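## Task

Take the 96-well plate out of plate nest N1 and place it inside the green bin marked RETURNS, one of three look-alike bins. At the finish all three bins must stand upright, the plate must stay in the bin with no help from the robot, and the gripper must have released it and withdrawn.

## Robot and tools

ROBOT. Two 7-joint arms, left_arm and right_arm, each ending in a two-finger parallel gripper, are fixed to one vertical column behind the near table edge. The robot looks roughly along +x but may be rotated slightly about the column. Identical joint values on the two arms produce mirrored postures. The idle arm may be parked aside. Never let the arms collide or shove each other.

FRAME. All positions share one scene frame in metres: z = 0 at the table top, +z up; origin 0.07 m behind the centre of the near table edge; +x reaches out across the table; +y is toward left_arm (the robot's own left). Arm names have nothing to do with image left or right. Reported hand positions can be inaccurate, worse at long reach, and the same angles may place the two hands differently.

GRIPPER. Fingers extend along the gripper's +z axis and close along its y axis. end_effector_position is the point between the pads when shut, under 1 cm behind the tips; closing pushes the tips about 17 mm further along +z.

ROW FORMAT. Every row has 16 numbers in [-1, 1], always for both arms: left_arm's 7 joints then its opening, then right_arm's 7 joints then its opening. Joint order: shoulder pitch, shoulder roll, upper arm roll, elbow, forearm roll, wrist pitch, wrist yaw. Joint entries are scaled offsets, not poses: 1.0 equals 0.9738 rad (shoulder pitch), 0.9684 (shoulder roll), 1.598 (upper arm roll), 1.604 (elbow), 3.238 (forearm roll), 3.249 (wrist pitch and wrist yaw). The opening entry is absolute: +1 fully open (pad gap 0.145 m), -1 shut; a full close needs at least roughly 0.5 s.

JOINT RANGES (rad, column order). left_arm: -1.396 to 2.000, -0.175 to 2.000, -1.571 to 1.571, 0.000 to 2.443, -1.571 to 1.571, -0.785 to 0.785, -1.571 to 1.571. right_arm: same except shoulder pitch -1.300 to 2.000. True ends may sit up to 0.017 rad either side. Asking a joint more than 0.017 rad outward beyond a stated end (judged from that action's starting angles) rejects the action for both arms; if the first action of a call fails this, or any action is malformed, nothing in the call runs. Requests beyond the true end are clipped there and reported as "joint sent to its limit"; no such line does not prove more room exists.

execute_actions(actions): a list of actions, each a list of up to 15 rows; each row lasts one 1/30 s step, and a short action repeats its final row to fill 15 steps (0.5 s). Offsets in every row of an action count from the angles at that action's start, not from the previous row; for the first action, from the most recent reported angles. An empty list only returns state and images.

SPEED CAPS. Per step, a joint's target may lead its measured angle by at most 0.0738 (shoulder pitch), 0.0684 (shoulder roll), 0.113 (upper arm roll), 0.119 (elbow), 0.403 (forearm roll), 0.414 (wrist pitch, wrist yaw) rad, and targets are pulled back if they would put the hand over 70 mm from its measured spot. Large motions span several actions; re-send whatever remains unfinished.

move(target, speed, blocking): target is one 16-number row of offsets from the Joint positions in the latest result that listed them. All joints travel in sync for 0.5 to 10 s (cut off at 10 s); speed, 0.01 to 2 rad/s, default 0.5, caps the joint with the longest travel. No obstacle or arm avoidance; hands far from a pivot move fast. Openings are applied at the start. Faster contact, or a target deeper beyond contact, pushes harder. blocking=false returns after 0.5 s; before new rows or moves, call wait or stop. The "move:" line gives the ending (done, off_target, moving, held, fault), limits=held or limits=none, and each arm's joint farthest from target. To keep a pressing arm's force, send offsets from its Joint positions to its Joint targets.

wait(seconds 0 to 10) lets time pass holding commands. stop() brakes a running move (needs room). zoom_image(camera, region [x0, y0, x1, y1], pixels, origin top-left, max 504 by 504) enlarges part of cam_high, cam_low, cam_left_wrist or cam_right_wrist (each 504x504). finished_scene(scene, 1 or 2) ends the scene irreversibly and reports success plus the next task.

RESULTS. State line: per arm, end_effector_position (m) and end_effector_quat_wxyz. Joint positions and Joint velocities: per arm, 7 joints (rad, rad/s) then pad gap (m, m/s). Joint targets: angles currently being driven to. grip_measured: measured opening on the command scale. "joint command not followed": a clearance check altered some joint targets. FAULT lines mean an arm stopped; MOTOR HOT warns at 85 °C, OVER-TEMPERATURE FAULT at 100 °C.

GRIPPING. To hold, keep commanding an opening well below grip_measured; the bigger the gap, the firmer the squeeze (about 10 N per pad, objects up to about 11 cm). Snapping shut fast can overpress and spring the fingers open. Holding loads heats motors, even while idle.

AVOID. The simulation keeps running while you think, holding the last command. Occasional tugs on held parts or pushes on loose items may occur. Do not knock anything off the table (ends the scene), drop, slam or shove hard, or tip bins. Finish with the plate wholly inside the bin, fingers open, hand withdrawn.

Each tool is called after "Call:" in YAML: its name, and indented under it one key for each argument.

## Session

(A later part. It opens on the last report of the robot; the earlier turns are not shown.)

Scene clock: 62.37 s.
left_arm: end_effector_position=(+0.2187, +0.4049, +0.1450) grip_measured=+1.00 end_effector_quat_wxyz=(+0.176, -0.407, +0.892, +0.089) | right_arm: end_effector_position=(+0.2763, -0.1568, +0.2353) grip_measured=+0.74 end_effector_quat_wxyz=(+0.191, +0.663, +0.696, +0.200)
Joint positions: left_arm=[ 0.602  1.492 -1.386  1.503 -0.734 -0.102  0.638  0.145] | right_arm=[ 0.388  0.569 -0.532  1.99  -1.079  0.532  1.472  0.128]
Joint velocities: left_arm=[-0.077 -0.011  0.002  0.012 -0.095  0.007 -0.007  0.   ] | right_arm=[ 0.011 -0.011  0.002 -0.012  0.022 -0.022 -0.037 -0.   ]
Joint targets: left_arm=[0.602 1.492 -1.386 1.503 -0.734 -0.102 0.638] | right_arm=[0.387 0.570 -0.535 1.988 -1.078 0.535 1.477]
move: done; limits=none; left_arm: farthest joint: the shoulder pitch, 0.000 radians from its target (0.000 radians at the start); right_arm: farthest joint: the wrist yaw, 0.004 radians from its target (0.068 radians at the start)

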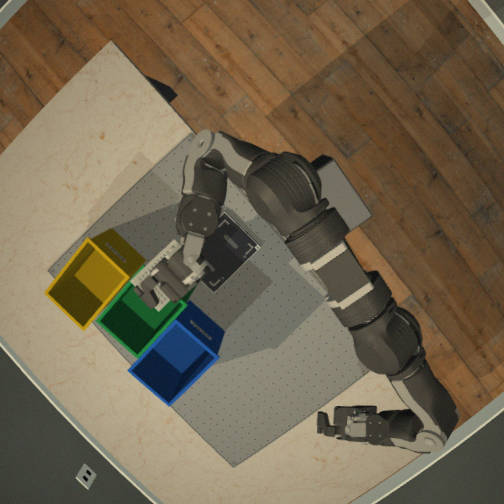

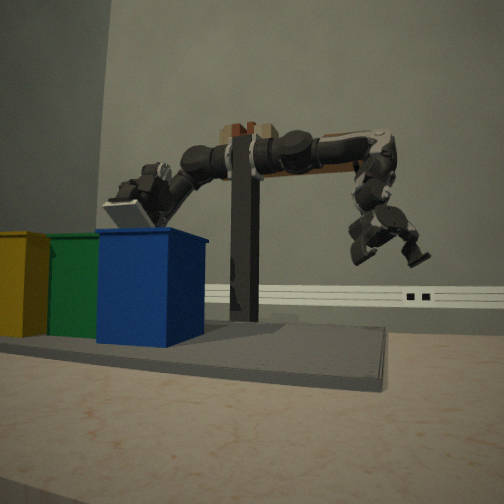

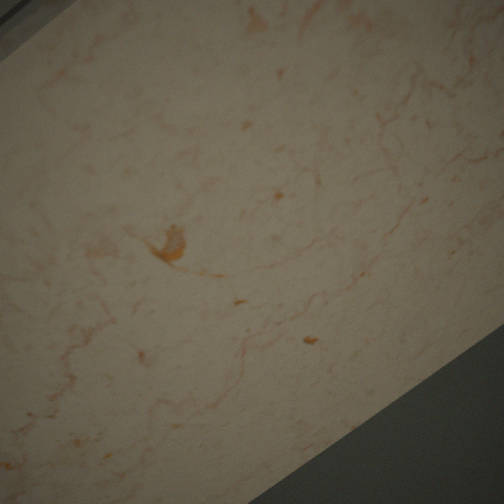

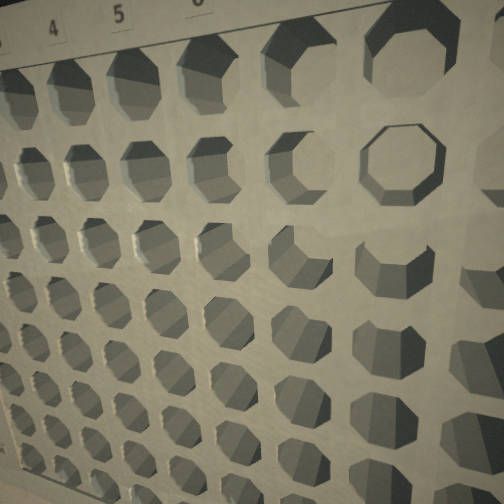

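Call:
move:
  target: [0,0,0,0,0,0,0,1,0.6188,-0.0567,-0.2910,-0.3184,0.1362,-0.0018,-0.0229,0.35]
  speed: 0.6

Scene clock: 64.03 s.
left_arm: end_effector_position=(+0.2187, +0.4049, +0.1450) grip_measured=+1.00 end_effector_quat_wxyz=(+0.176, -0.407, +0.892, +0.089) | right_arm: end_effector_position=(+0.3455, -0.1354, +0.2465) grip_measured=+0.74 end_effector_quat_wxyz=(+0.126, +0.645, +0.740, +0.145)
Joint positions: left_arm=[ 0.602  1.492 -1.386  1.503 -0.734 -0.102  0.638  0.145] | right_arm=[ 0.991  0.516 -0.993  1.482 -0.64   0.529  1.403  0.128]
Joint velocities: left_arm=[ 0.033 -0.011  0.002 -0.007 -0.007  0.022  0.037 -0.   ] | right_arm=[-0.011  0.077 -0.002 -0.002 -0.037  0.022 -0.022  0.   ]
Joint targets: left_arm=[0.602 1.492 -1.386 1.503 -0.734 -0.102 0.638] | right_arm=[0.991 0.515 -0.997 1.480 -0.638 0.526 1.398]
move: done; limits=none; left_arm: farthest joint: the shoulder pitch, 0.000 radians from its target (0.000 radians at the start); right_arm: farthest joint: the wrist yaw, 0.006 radians from its target (0.075 radians at the start)

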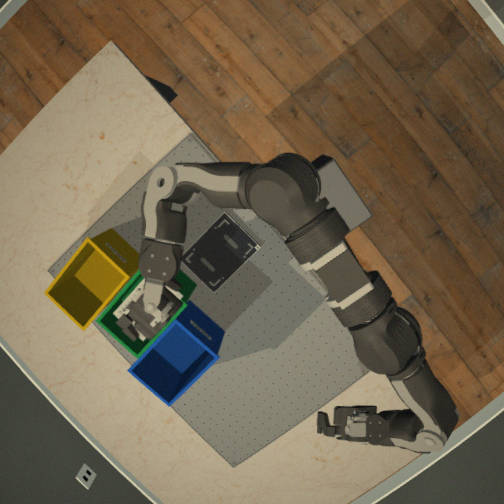

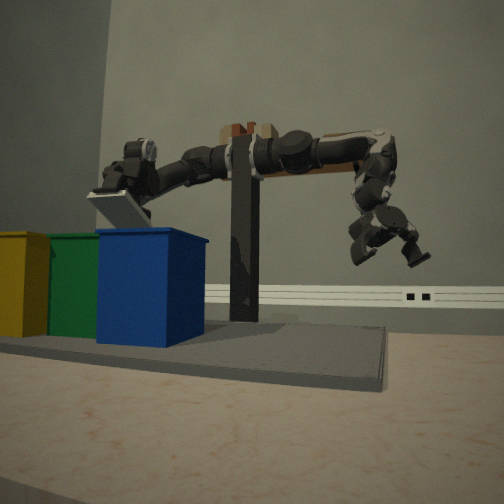

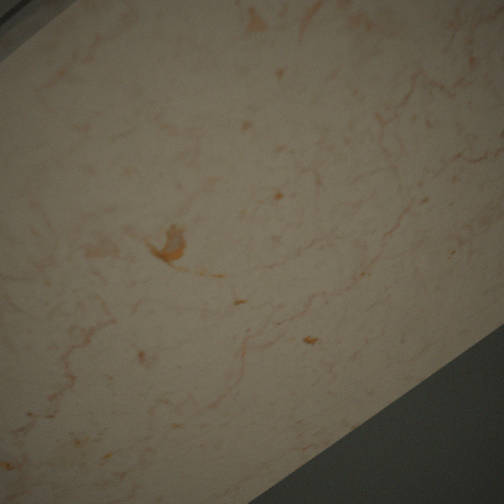

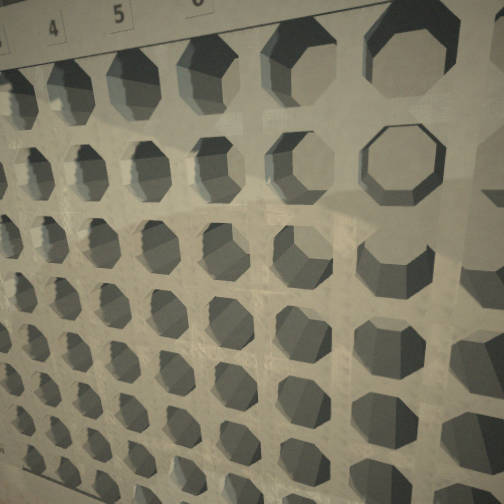

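Call:
move:
  target: [0,0,0,0,0,0,0,1,0.2463,-0.3246,-0.1043,-0.4595,0.0540,-0.0865,-0.0218,0.35]
  speed: 0.5

Scene clock: 66.00 s.
left_arm: end_effector_position=(+0.2187, +0.4049, +0.1450) grip_measured=+1.00 end_effector_quat_wxyz=(+0.176, -0.407, +0.892, +0.089) | right_arm: end_effector_position=(+0.4004, -0.1295, +0.2242) grip_measured=+0.74 end_effector_quat_wxyz=(+0.066, +0.653, +0.750, +0.078)
Joint positions: left_arm=[ 0.602  1.492 -1.386  1.503 -0.734 -0.102  0.638  0.145] | right_arm=[ 1.228  0.202 -1.155  0.747 -0.466  0.251  1.338  0.128]
Joint velocities: left_arm=[ 0.033  0.011  0.007 -0.002 -0.022 -0.007  0.022  0.   ] | right_arm=[-0.055 -0.011  0.002 -0.027 -0.007 -0.007 -0.007 -0.   ]
Joint targets: left_arm=[0.602 1.492 -1.386 1.503 -0.734 -0.102 0.638] | right_arm=[1.231 0.201 -1.159 0.745 -0.465 0.248 1.333]
move: done; limits=none; left_arm: farthest joint: the shoulder pitch, 0.000 radians from its target (0.000 radians at the start); right_arm: farthest joint: the wrist yaw, 0.006 radians from its target (0.071 radians at the start)

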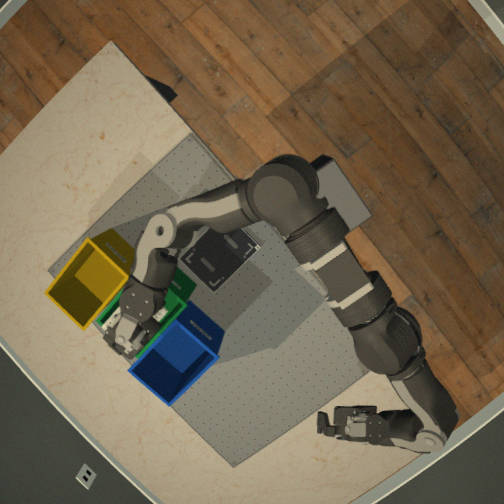

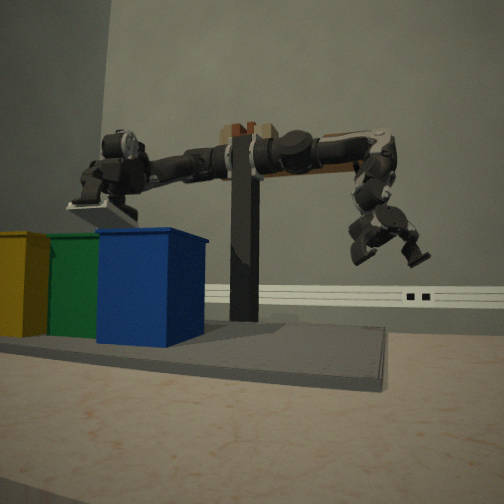

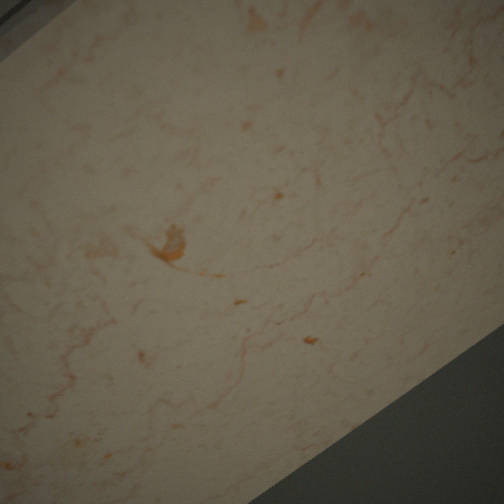

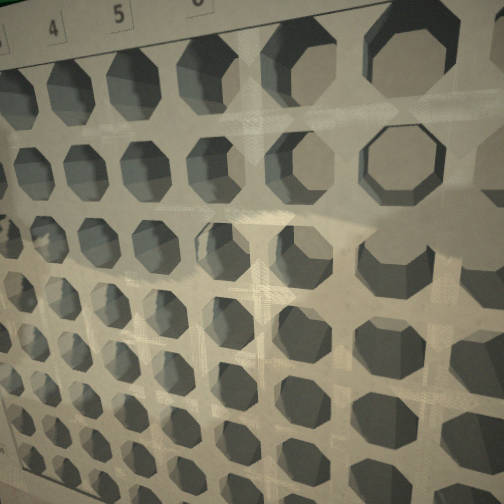

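Call:
zoom_image:
  camera: "cam_high"
  region: [70, 240, 210, 380]

Call:
zoom_image:
  camera: "cam_low"
  region: [0, 120, 220, 280]

Region (70, 240, 210, 380) of cam_high's 504x504 image, scaled by 3.600, with more detail than that image has.

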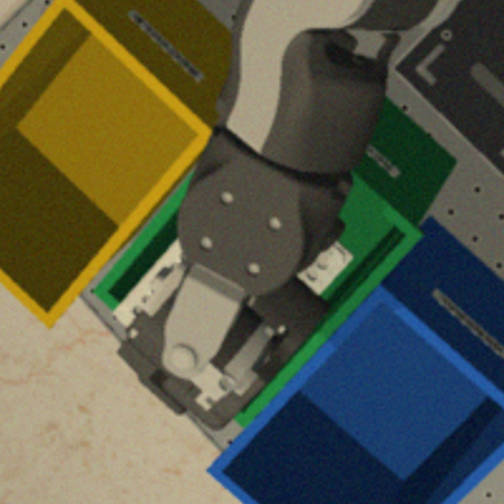

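Region (0, 120, 220, 280) of cam_low's 504x504 image, scaled by 2.291, with more detail than that image has; it fills the top 367 rows of this view, and the rest is white.

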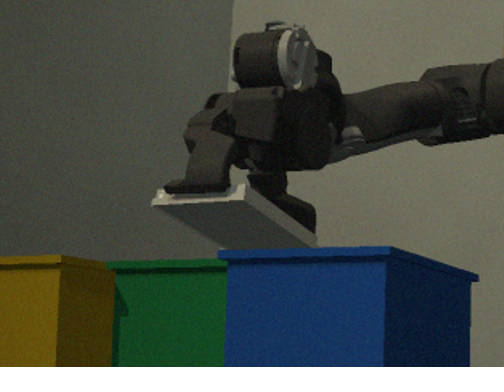

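Call:
move:
  target: [0,0,0,0,0,0,0,1,-0.1157,-0.1230,0.0387,-0.1623,-0.0285,-0.0396,-0.0601,0.35]
  speed: 0.2

Scene clock: 68.00 s.
left_arm: end_effector_position=(+0.2187, +0.4049, +0.1450) grip_measured=+1.00 end_effector_quat_wxyz=(+0.176, -0.407, +0.892, +0.089) | right_arm: end_effector_position=(+0.4016, -0.1300, +0.1611) grip_measured=+0.74 end_effector_quat_wxyz=(+0.069, +0.653, +0.750, +0.079)
Joint positions: left_arm=[ 0.602  1.492 -1.386  1.503 -0.734 -0.102  0.638  0.145] | right_arm=[ 1.117  0.084 -1.097  0.488 -0.557  0.126  1.148  0.128]
Joint velocities: left_arm=[ 0.011  0.055  0.012  0.012  0.007 -0.007 -0.051  0.   ] | right_arm=[-0.011 -0.055  0.002 -0.012  0.007 -0.022  0.007  0.   ]
Joint targets: left_arm=[0.602 1.492 -1.386 1.503 -0.734 -0.102 0.638] | right_arm=[1.115 0.083 -1.094 0.486 -0.558 0.123 1.143]
move: done; limits=none; left_arm: farthest joint: the shoulder pitch, 0.000 radians from its target (0.000 radians at the start); right_arm: farthest joint: the wrist yaw, 0.005 radians from its target (0.195 radians at the start)

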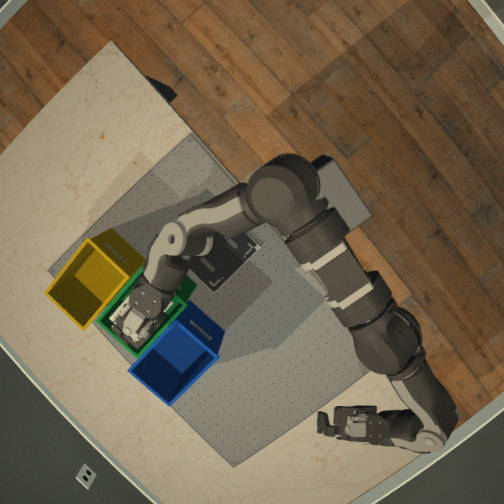

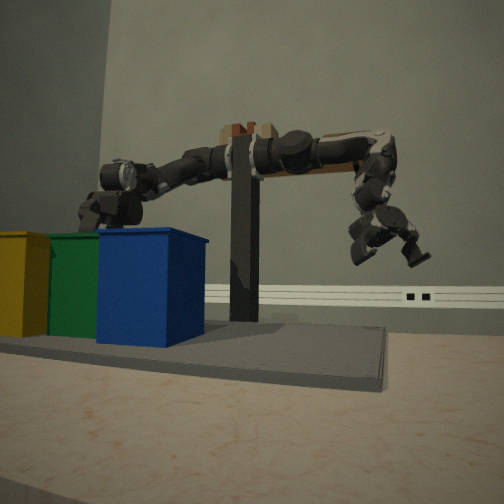

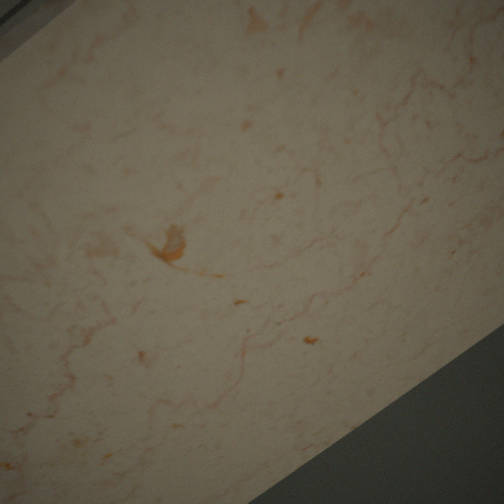

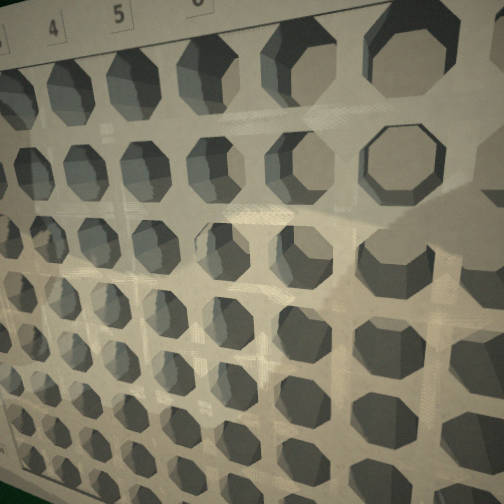

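Call:
zoom_image:
  camera: "cam_high"
  region: [70, 240, 210, 380]

Call:
zoom_image:
  camera: "cam_low"
  region: [20, 150, 180, 260]

Region (70, 240, 210, 380) of cam_high's 504x504 image, scaled by 3.600, with more detail than that image has.

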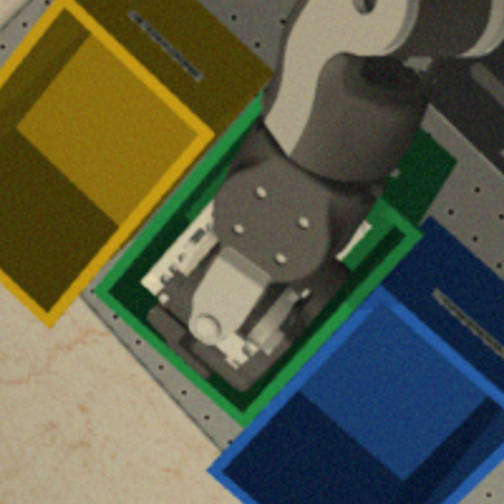

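Region (20, 150, 180, 260) of cam_low's 504x504 image, scaled by 3.150, with more detail than that image has; it fills the top 346 rows of this view, and the rest is white.

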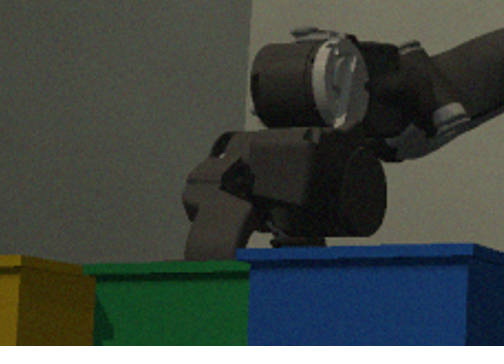

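Call:
execute_actions:
  actions:
    - [[0,0,0,0,0,0,0,1,-0.0030,-0.0020,-0.0005,-0.0025,-0.0005,-0.0012,-0.0020,0.35],[0,0,0,0,0,0,0,1,-0.0040,-0.0030,0.0003,-0.0040,-0.0007,-0.0016,-0.0025,0.35],[0,0,0,0,0,0,0,1,-0.0050,-0.0041,0.0010,-0.0054,-0.0010,-0.0019,-0.0030,0.35],[0,0,0,0,0,0,0,1,-0.0061,-0.0052,0.0017,-0.0069,-0.0012,-0.0023,-0.0035,0.35],[0,0,0,0,0,0,0,1,-0.0072,-0.0063,0.0023,-0.0083,-0.0015,-0.0026,-0.0041,0.35],[0,0,0,0,0,0,0,1,-0.0083,-0.0074,0.0030,-0.0098,-0.0017,-0.0030,-0.0046,0.35],[0,0,0,0,0,0,0,1,-0.0094,-0.0085,0.0036,-0.0112,-0.0020,-0.0033,-0.0051,0.35],[0,0,0,0,0,0,0,1,-0.0104,-0.0096,0.0043,-0.0127,-0.0022,-0.0036,-0.0057,0.35],[0,0,0,0,0,0,0,1,-0.0115,-0.0108,0.0049,-0.0142,-0.0025,-0.0040,-0.0062,0.35]]
    - [[0,0,0,0,0,0,0,1,0,0,0,0,0,0,0,0.42],[0,0,0,0,0,0,0,1,0,0,0,0,0,0,0,0.49],[0,0,0,0,0,0,0,1,0,0,0,0,0,0,0,0.56],[0,0,0,0,0,0,0,1,0,0,0,0,0,0,0,0.62],[0,0,0,0,0,0,0,1,0,0,0,0,0,0,0,0.68],[0,0,0,0,0,0,0,1,0,0,0,0,0,0,0,0.72],[0,0,0,0,0,0,0,1,0,0,0,0,0,0,0,0.75],[0,0,0,0,0,0,0,1,0,0,0,0,0,0,0,0.78],[0,0,0,0,0,0,0,1,0,0,0,0,0,0,0,0.80]]

Scene clock: 69.87 s.
left_arm: end_effector_position=(+0.2187, +0.4049, +0.1450) grip_measured=+1.00 end_effector_quat_wxyz=(+0.176, -0.407, +0.892, +0.089) | right_arm: end_effector_position=(+0.4009, -0.1299, +0.1563) grip_measured=+0.80 end_effector_quat_wxyz=(+0.069, +0.653, +0.750, +0.079)
Joint positions: left_arm=[ 0.602  1.492 -1.386  1.503 -0.734 -0.102  0.638  0.145] | right_arm=[ 1.109  0.074 -1.092  0.468 -0.563  0.116  1.134  0.132]
Joint velocities: left_arm=[-0.033 -0.055  0.002  0.012 -0.022  0.022  0.007  0.   ] | right_arm=[-0.011 -0.011 -0.002  0.002  0.007 -0.081 -0.066  0.   ]
Joint targets: left_arm=[0.602 1.492 -1.386 1.503 -0.734 -0.102 0.638] | right_arm=[1.109 0.074 -1.092 0.468 -0.563 0.116 1.134]

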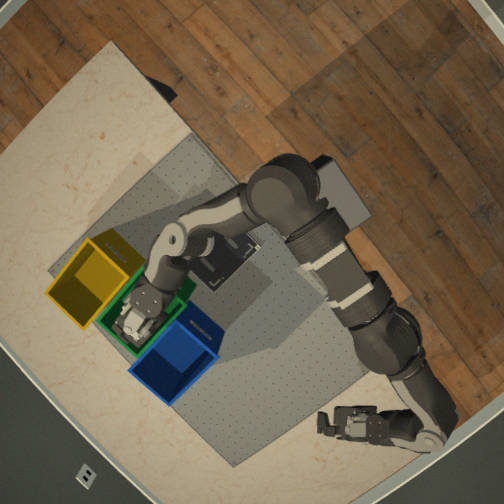

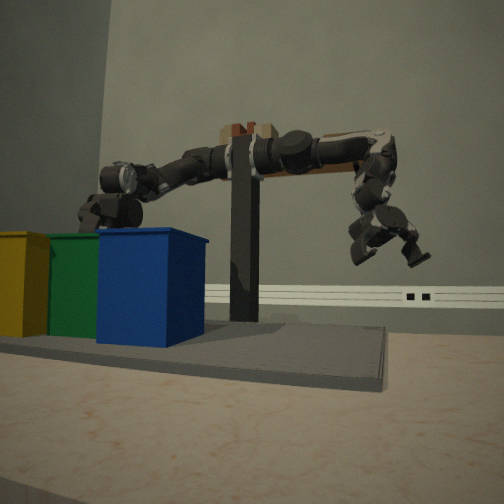

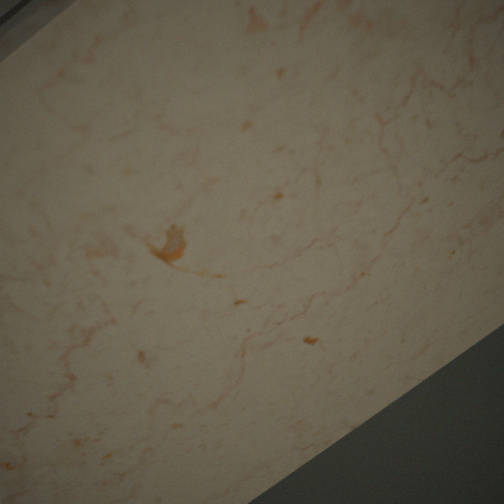

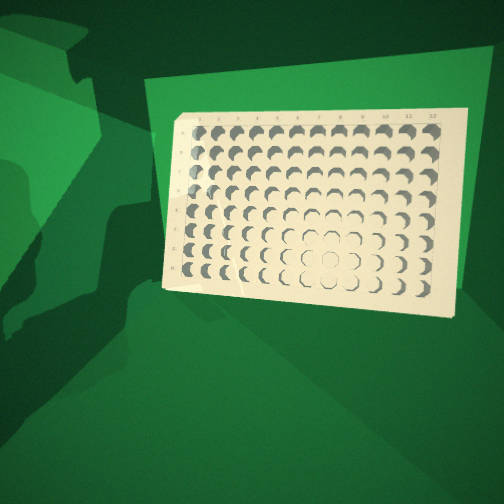

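Call:
move:
  target: [0,0,0,0,0,0,0,1,0.1282,0.1339,-0.0423,0.1751,0.0302,0.0428,0.0641,0.6]
  speed: 0.4

Scene clock: 71.13 s.
left_arm: end_effector_position=(+0.2187, +0.4049, +0.1450) grip_measured=+1.00 end_effector_quat_wxyz=(+0.176, -0.407, +0.892, +0.089) | right_arm: end_effector_position=(+0.4026, -0.1305, +0.2278) grip_measured=+0.60 end_effector_quat_wxyz=(+0.071, +0.653, +0.750, +0.081)
Joint positions: left_arm=[ 0.602  1.492 -1.386  1.503 -0.734 -0.102  0.638  0.145] | right_arm=[ 1.236  0.204 -1.156  0.748 -0.467  0.252  1.337  0.119]
Joint velocities: left_arm=[-0.011  0.011  0.007 -0.012  0.022  0.095  0.022  0.   ] | right_arm=[-0.055 -0.011 -0.007 -0.007  0.051  0.066 -0.095  0.   ]
Joint targets: left_arm=[0.602 1.492 -1.386 1.503 -0.734 -0.102 0.638] | right_arm=[1.234 0.204 -1.160 0.748 -0.465 0.255 1.342]
move: done; limits=none; left_arm: farthest joint: the shoulder pitch, 0.000 radians from its target (0.000 radians at the start); right_arm: farthest joint: the wrist yaw, 0.006 radians from its target (0.209 radians at the start)

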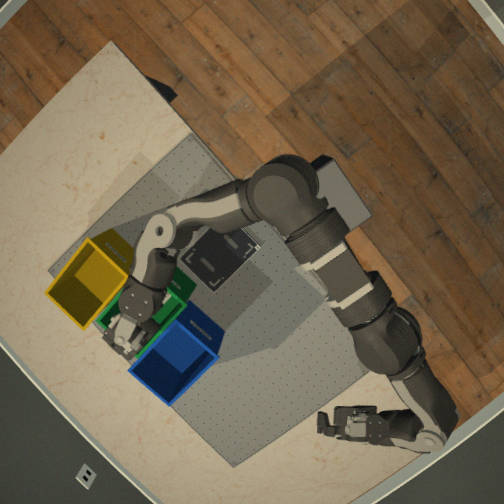

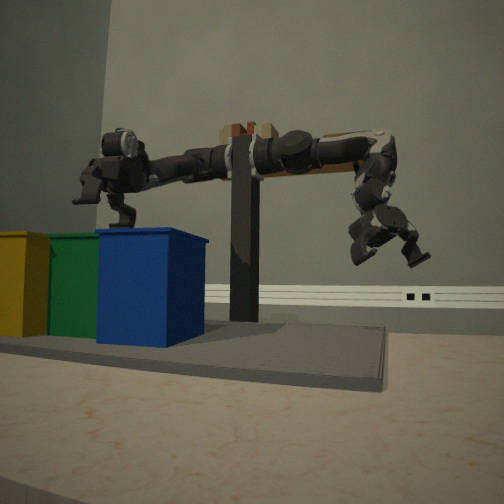

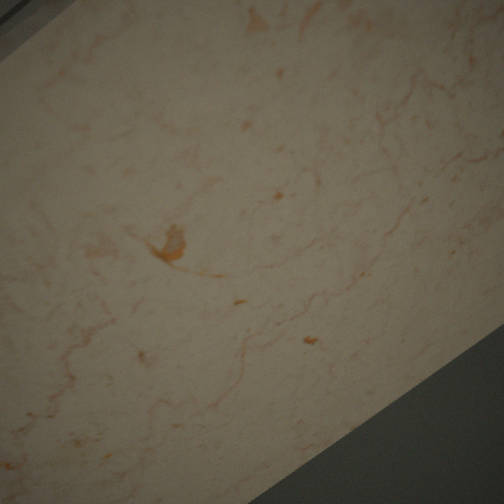

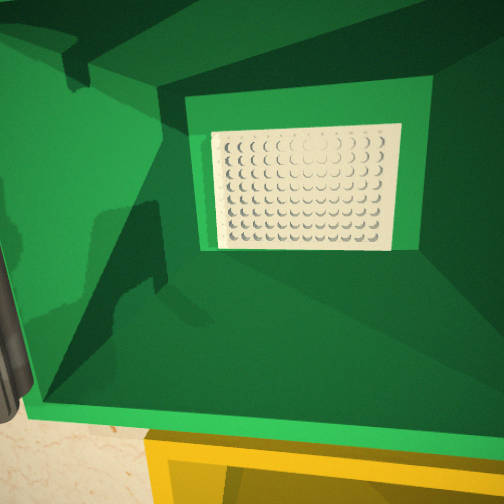

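Call:
move:
  target: [0,0,0,0,0,0,0,1,-0.2541,0.3240,0.1030,0.4580,-0.0540,0.0860,0.0215,0.6]
  speed: 0.9

Call:
move:
  target: [0,0,0,0,0,0,0,1,-0.6200,0.0550,0.2900,0.3200,-0.1360,0.0020,0.0215,0.6]
  speed: 0.9

Scene clock: 72.57 s.
left_arm: end_effector_position=(+0.2187, +0.4049, +0.1450) grip_measured=+1.00 end_effector_quat_wxyz=(+0.176, -0.407, +0.892, +0.089) | right_arm: end_effector_position=(+0.3460, -0.1360, +0.2466) grip_measured=+0.60 end_effector_quat_wxyz=(+0.128, +0.644, +0.740, +0.144)
Joint positions: left_arm=[ 0.602  1.492 -1.386  1.503 -0.734 -0.102  0.638  0.145] | right_arm=[ 0.993  0.517 -0.996  1.481 -0.64   0.528  1.401  0.119]
Joint velocities: left_arm=[-0.011 -0.033 -0.007  0.002 -0.022 -0.066  0.022  0.   ] | right_arm=[-0.055  0.055  0.007 -0.022 -0.007 -0.066 -0.037  0.   ]
Joint targets: left_arm=[0.602 1.492 -1.386 1.503 -0.734 -0.102 0.638] | right_arm=[0.988 0.518 -0.991 1.482 -0.642 0.531 1.406]
move: done; limits=none; left_arm: farthest joint: the shoulder pitch, 0.000 radians from its target (0.000 radians at the start); right_arm: farthest joint: the wrist yaw, 0.006 radians from its target (0.070 radians at the start)

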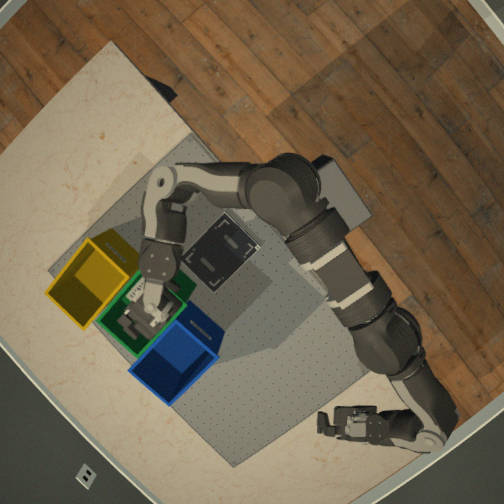

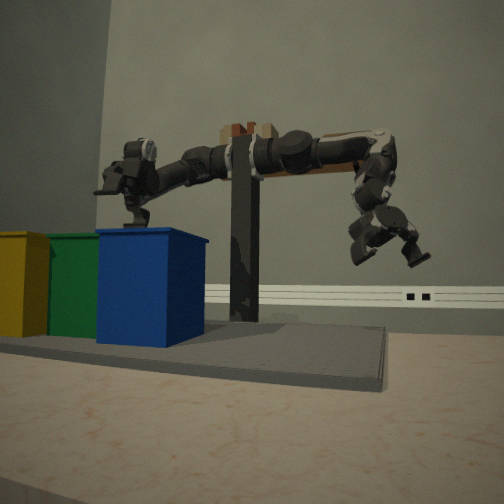

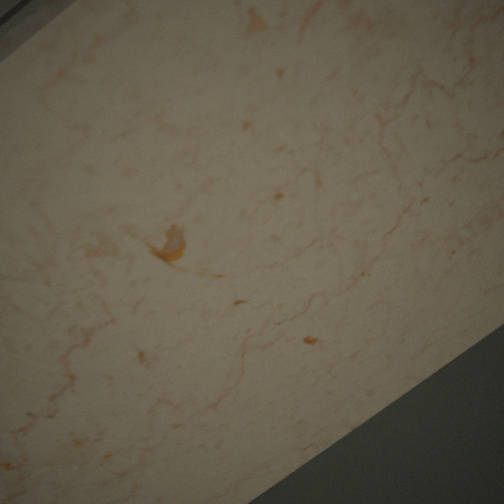

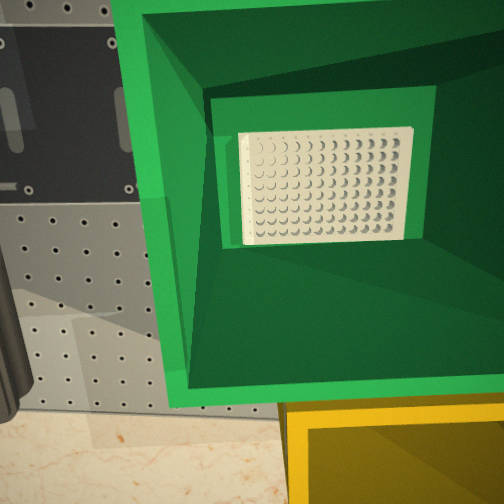

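Scene clock: 73.70 s.
left_arm: end_effector_position=(+0.2187, +0.4049, +0.1450) grip_measured=+1.00 end_effector_quat_wxyz=(+0.176, -0.407, +0.892, +0.089) | right_arm: end_effector_position=(+0.2776, -0.1558, +0.2370) grip_measured=+0.60 end_effector_quat_wxyz=(+0.194, +0.660, +0.697, +0.204)
Joint positions: left_arm=[ 0.602  1.492 -1.386  1.503 -0.734 -0.102  0.638  0.145] | right_arm=[ 0.392  0.569 -0.535  1.993 -1.079  0.531  1.466  0.119]
Joint velocities: left_arm=[-0.033 -0.033 -0.007 -0.022 -0.007 -0.066  0.022  0.   ] | right_arm=[ 0.011 -0.077 -0.002 -0.012  0.022 -0.022 -0.066 -0.   ]
Joint targets: left_arm=[0.602 1.492 -1.386 1.503 -0.734 -0.102 0.638] | right_arm=[0.389 0.570 -0.532 1.994 -1.081 0.534 1.471]
move: done; limits=none; left_arm: farthest joint: the shoulder pitch, 0.000 radians from its target (0.000 radians at the start); right_arm: farthest joint: the wrist yaw, 0.005 radians from its target (0.070 radians at the start)

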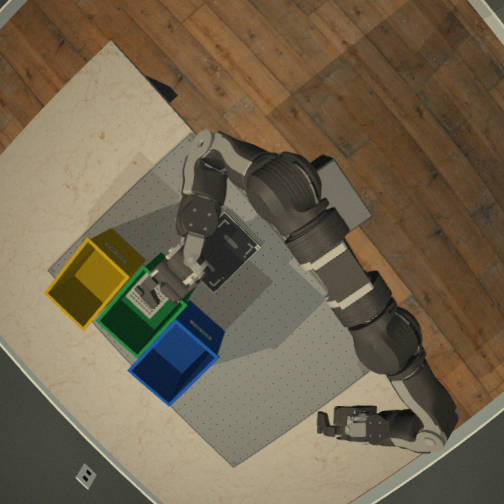

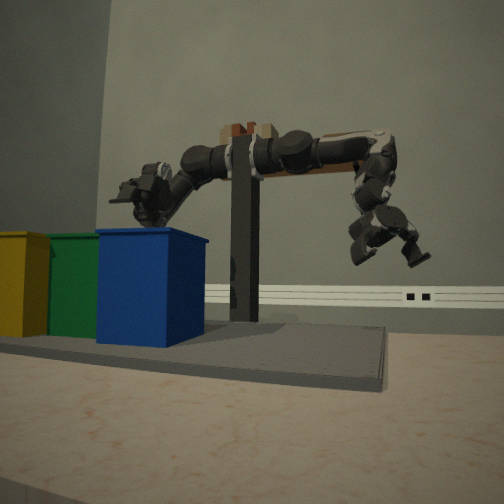

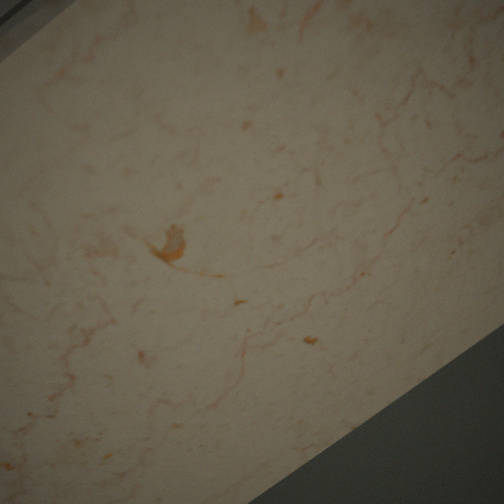

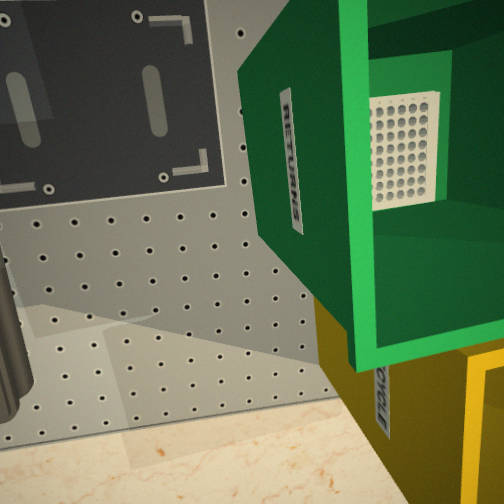

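Call:
move:
  target: [0,0,0,0,0,0,0,1,-0.6208,-0.2379,0.1502,0.1480,-0.1092,-0.0550,-0.0180,0.6]
  speed: 0.9

Scene clock: 75.00 s.
left_arm: end_effector_position=(+0.2187, +0.4049, +0.1450) grip_measured=+1.00 end_effector_quat_wxyz=(+0.176, -0.407, +0.892, +0.089) | right_arm: end_effector_position=(+0.1897, -0.1492, +0.1878) grip_measured=+0.60 end_effector_quat_wxyz=(+0.180, +0.685, +0.683, +0.180)
Joint positions: left_arm=[ 0.602  1.492 -1.386  1.503 -0.734 -0.102  0.638  0.145] | right_arm=[-0.212  0.34  -0.298  2.227 -1.431  0.356  1.412  0.119]
Joint velocities: left_arm=[-0.055 -0.033 -0.002  0.012  0.007  0.007  0.007  0.   ] | right_arm=[ 0.011  0.011  0.002 -0.012  0.022  0.022  0.037 -0.   ]
Joint targets: left_arm=[0.602 1.492 -1.386 1.503 -0.734 -0.102 0.638] | right_arm=[-0.213 0.339 -0.295 2.230 -1.433 0.353 1.407]
move: done; limits=none; left_arm: farthest joint: the shoulder pitch, 0.000 radians from its target (0.000 radians at the start); right_arm: farthest joint: the wrist yaw, 0.005 radians from its target (0.058 radians at the start)

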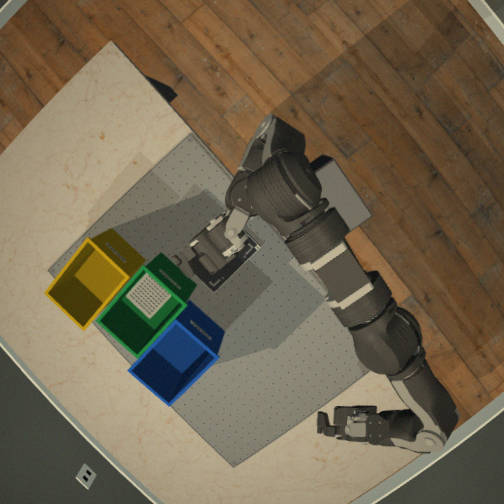

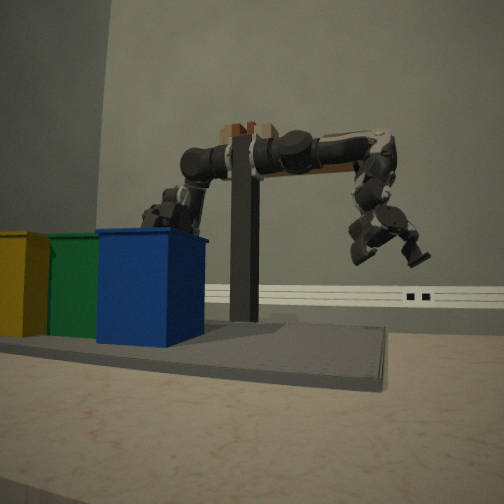

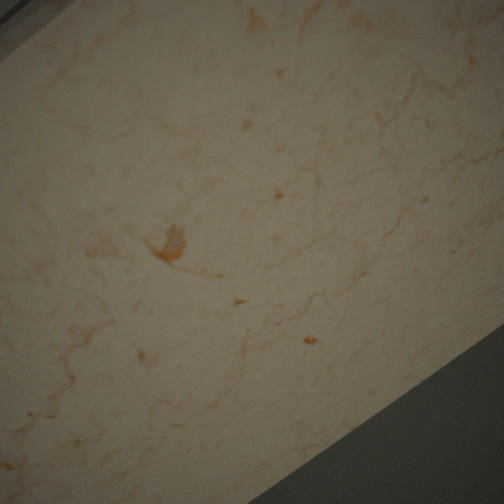

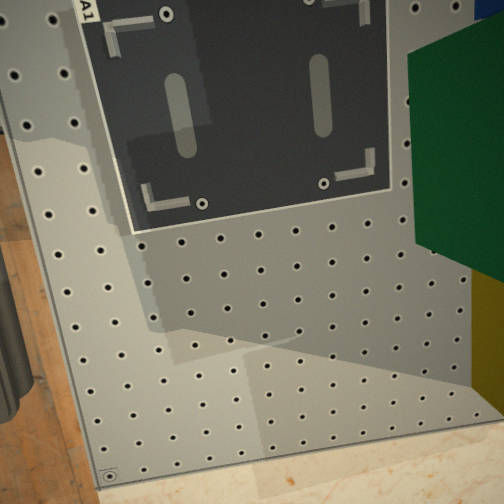

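The plate is lying in the green RETURNS bin, all three bins are upright, and the arm is clear.

Call:
finished_scene:
  scene: 2

The scene is finished: the task was done.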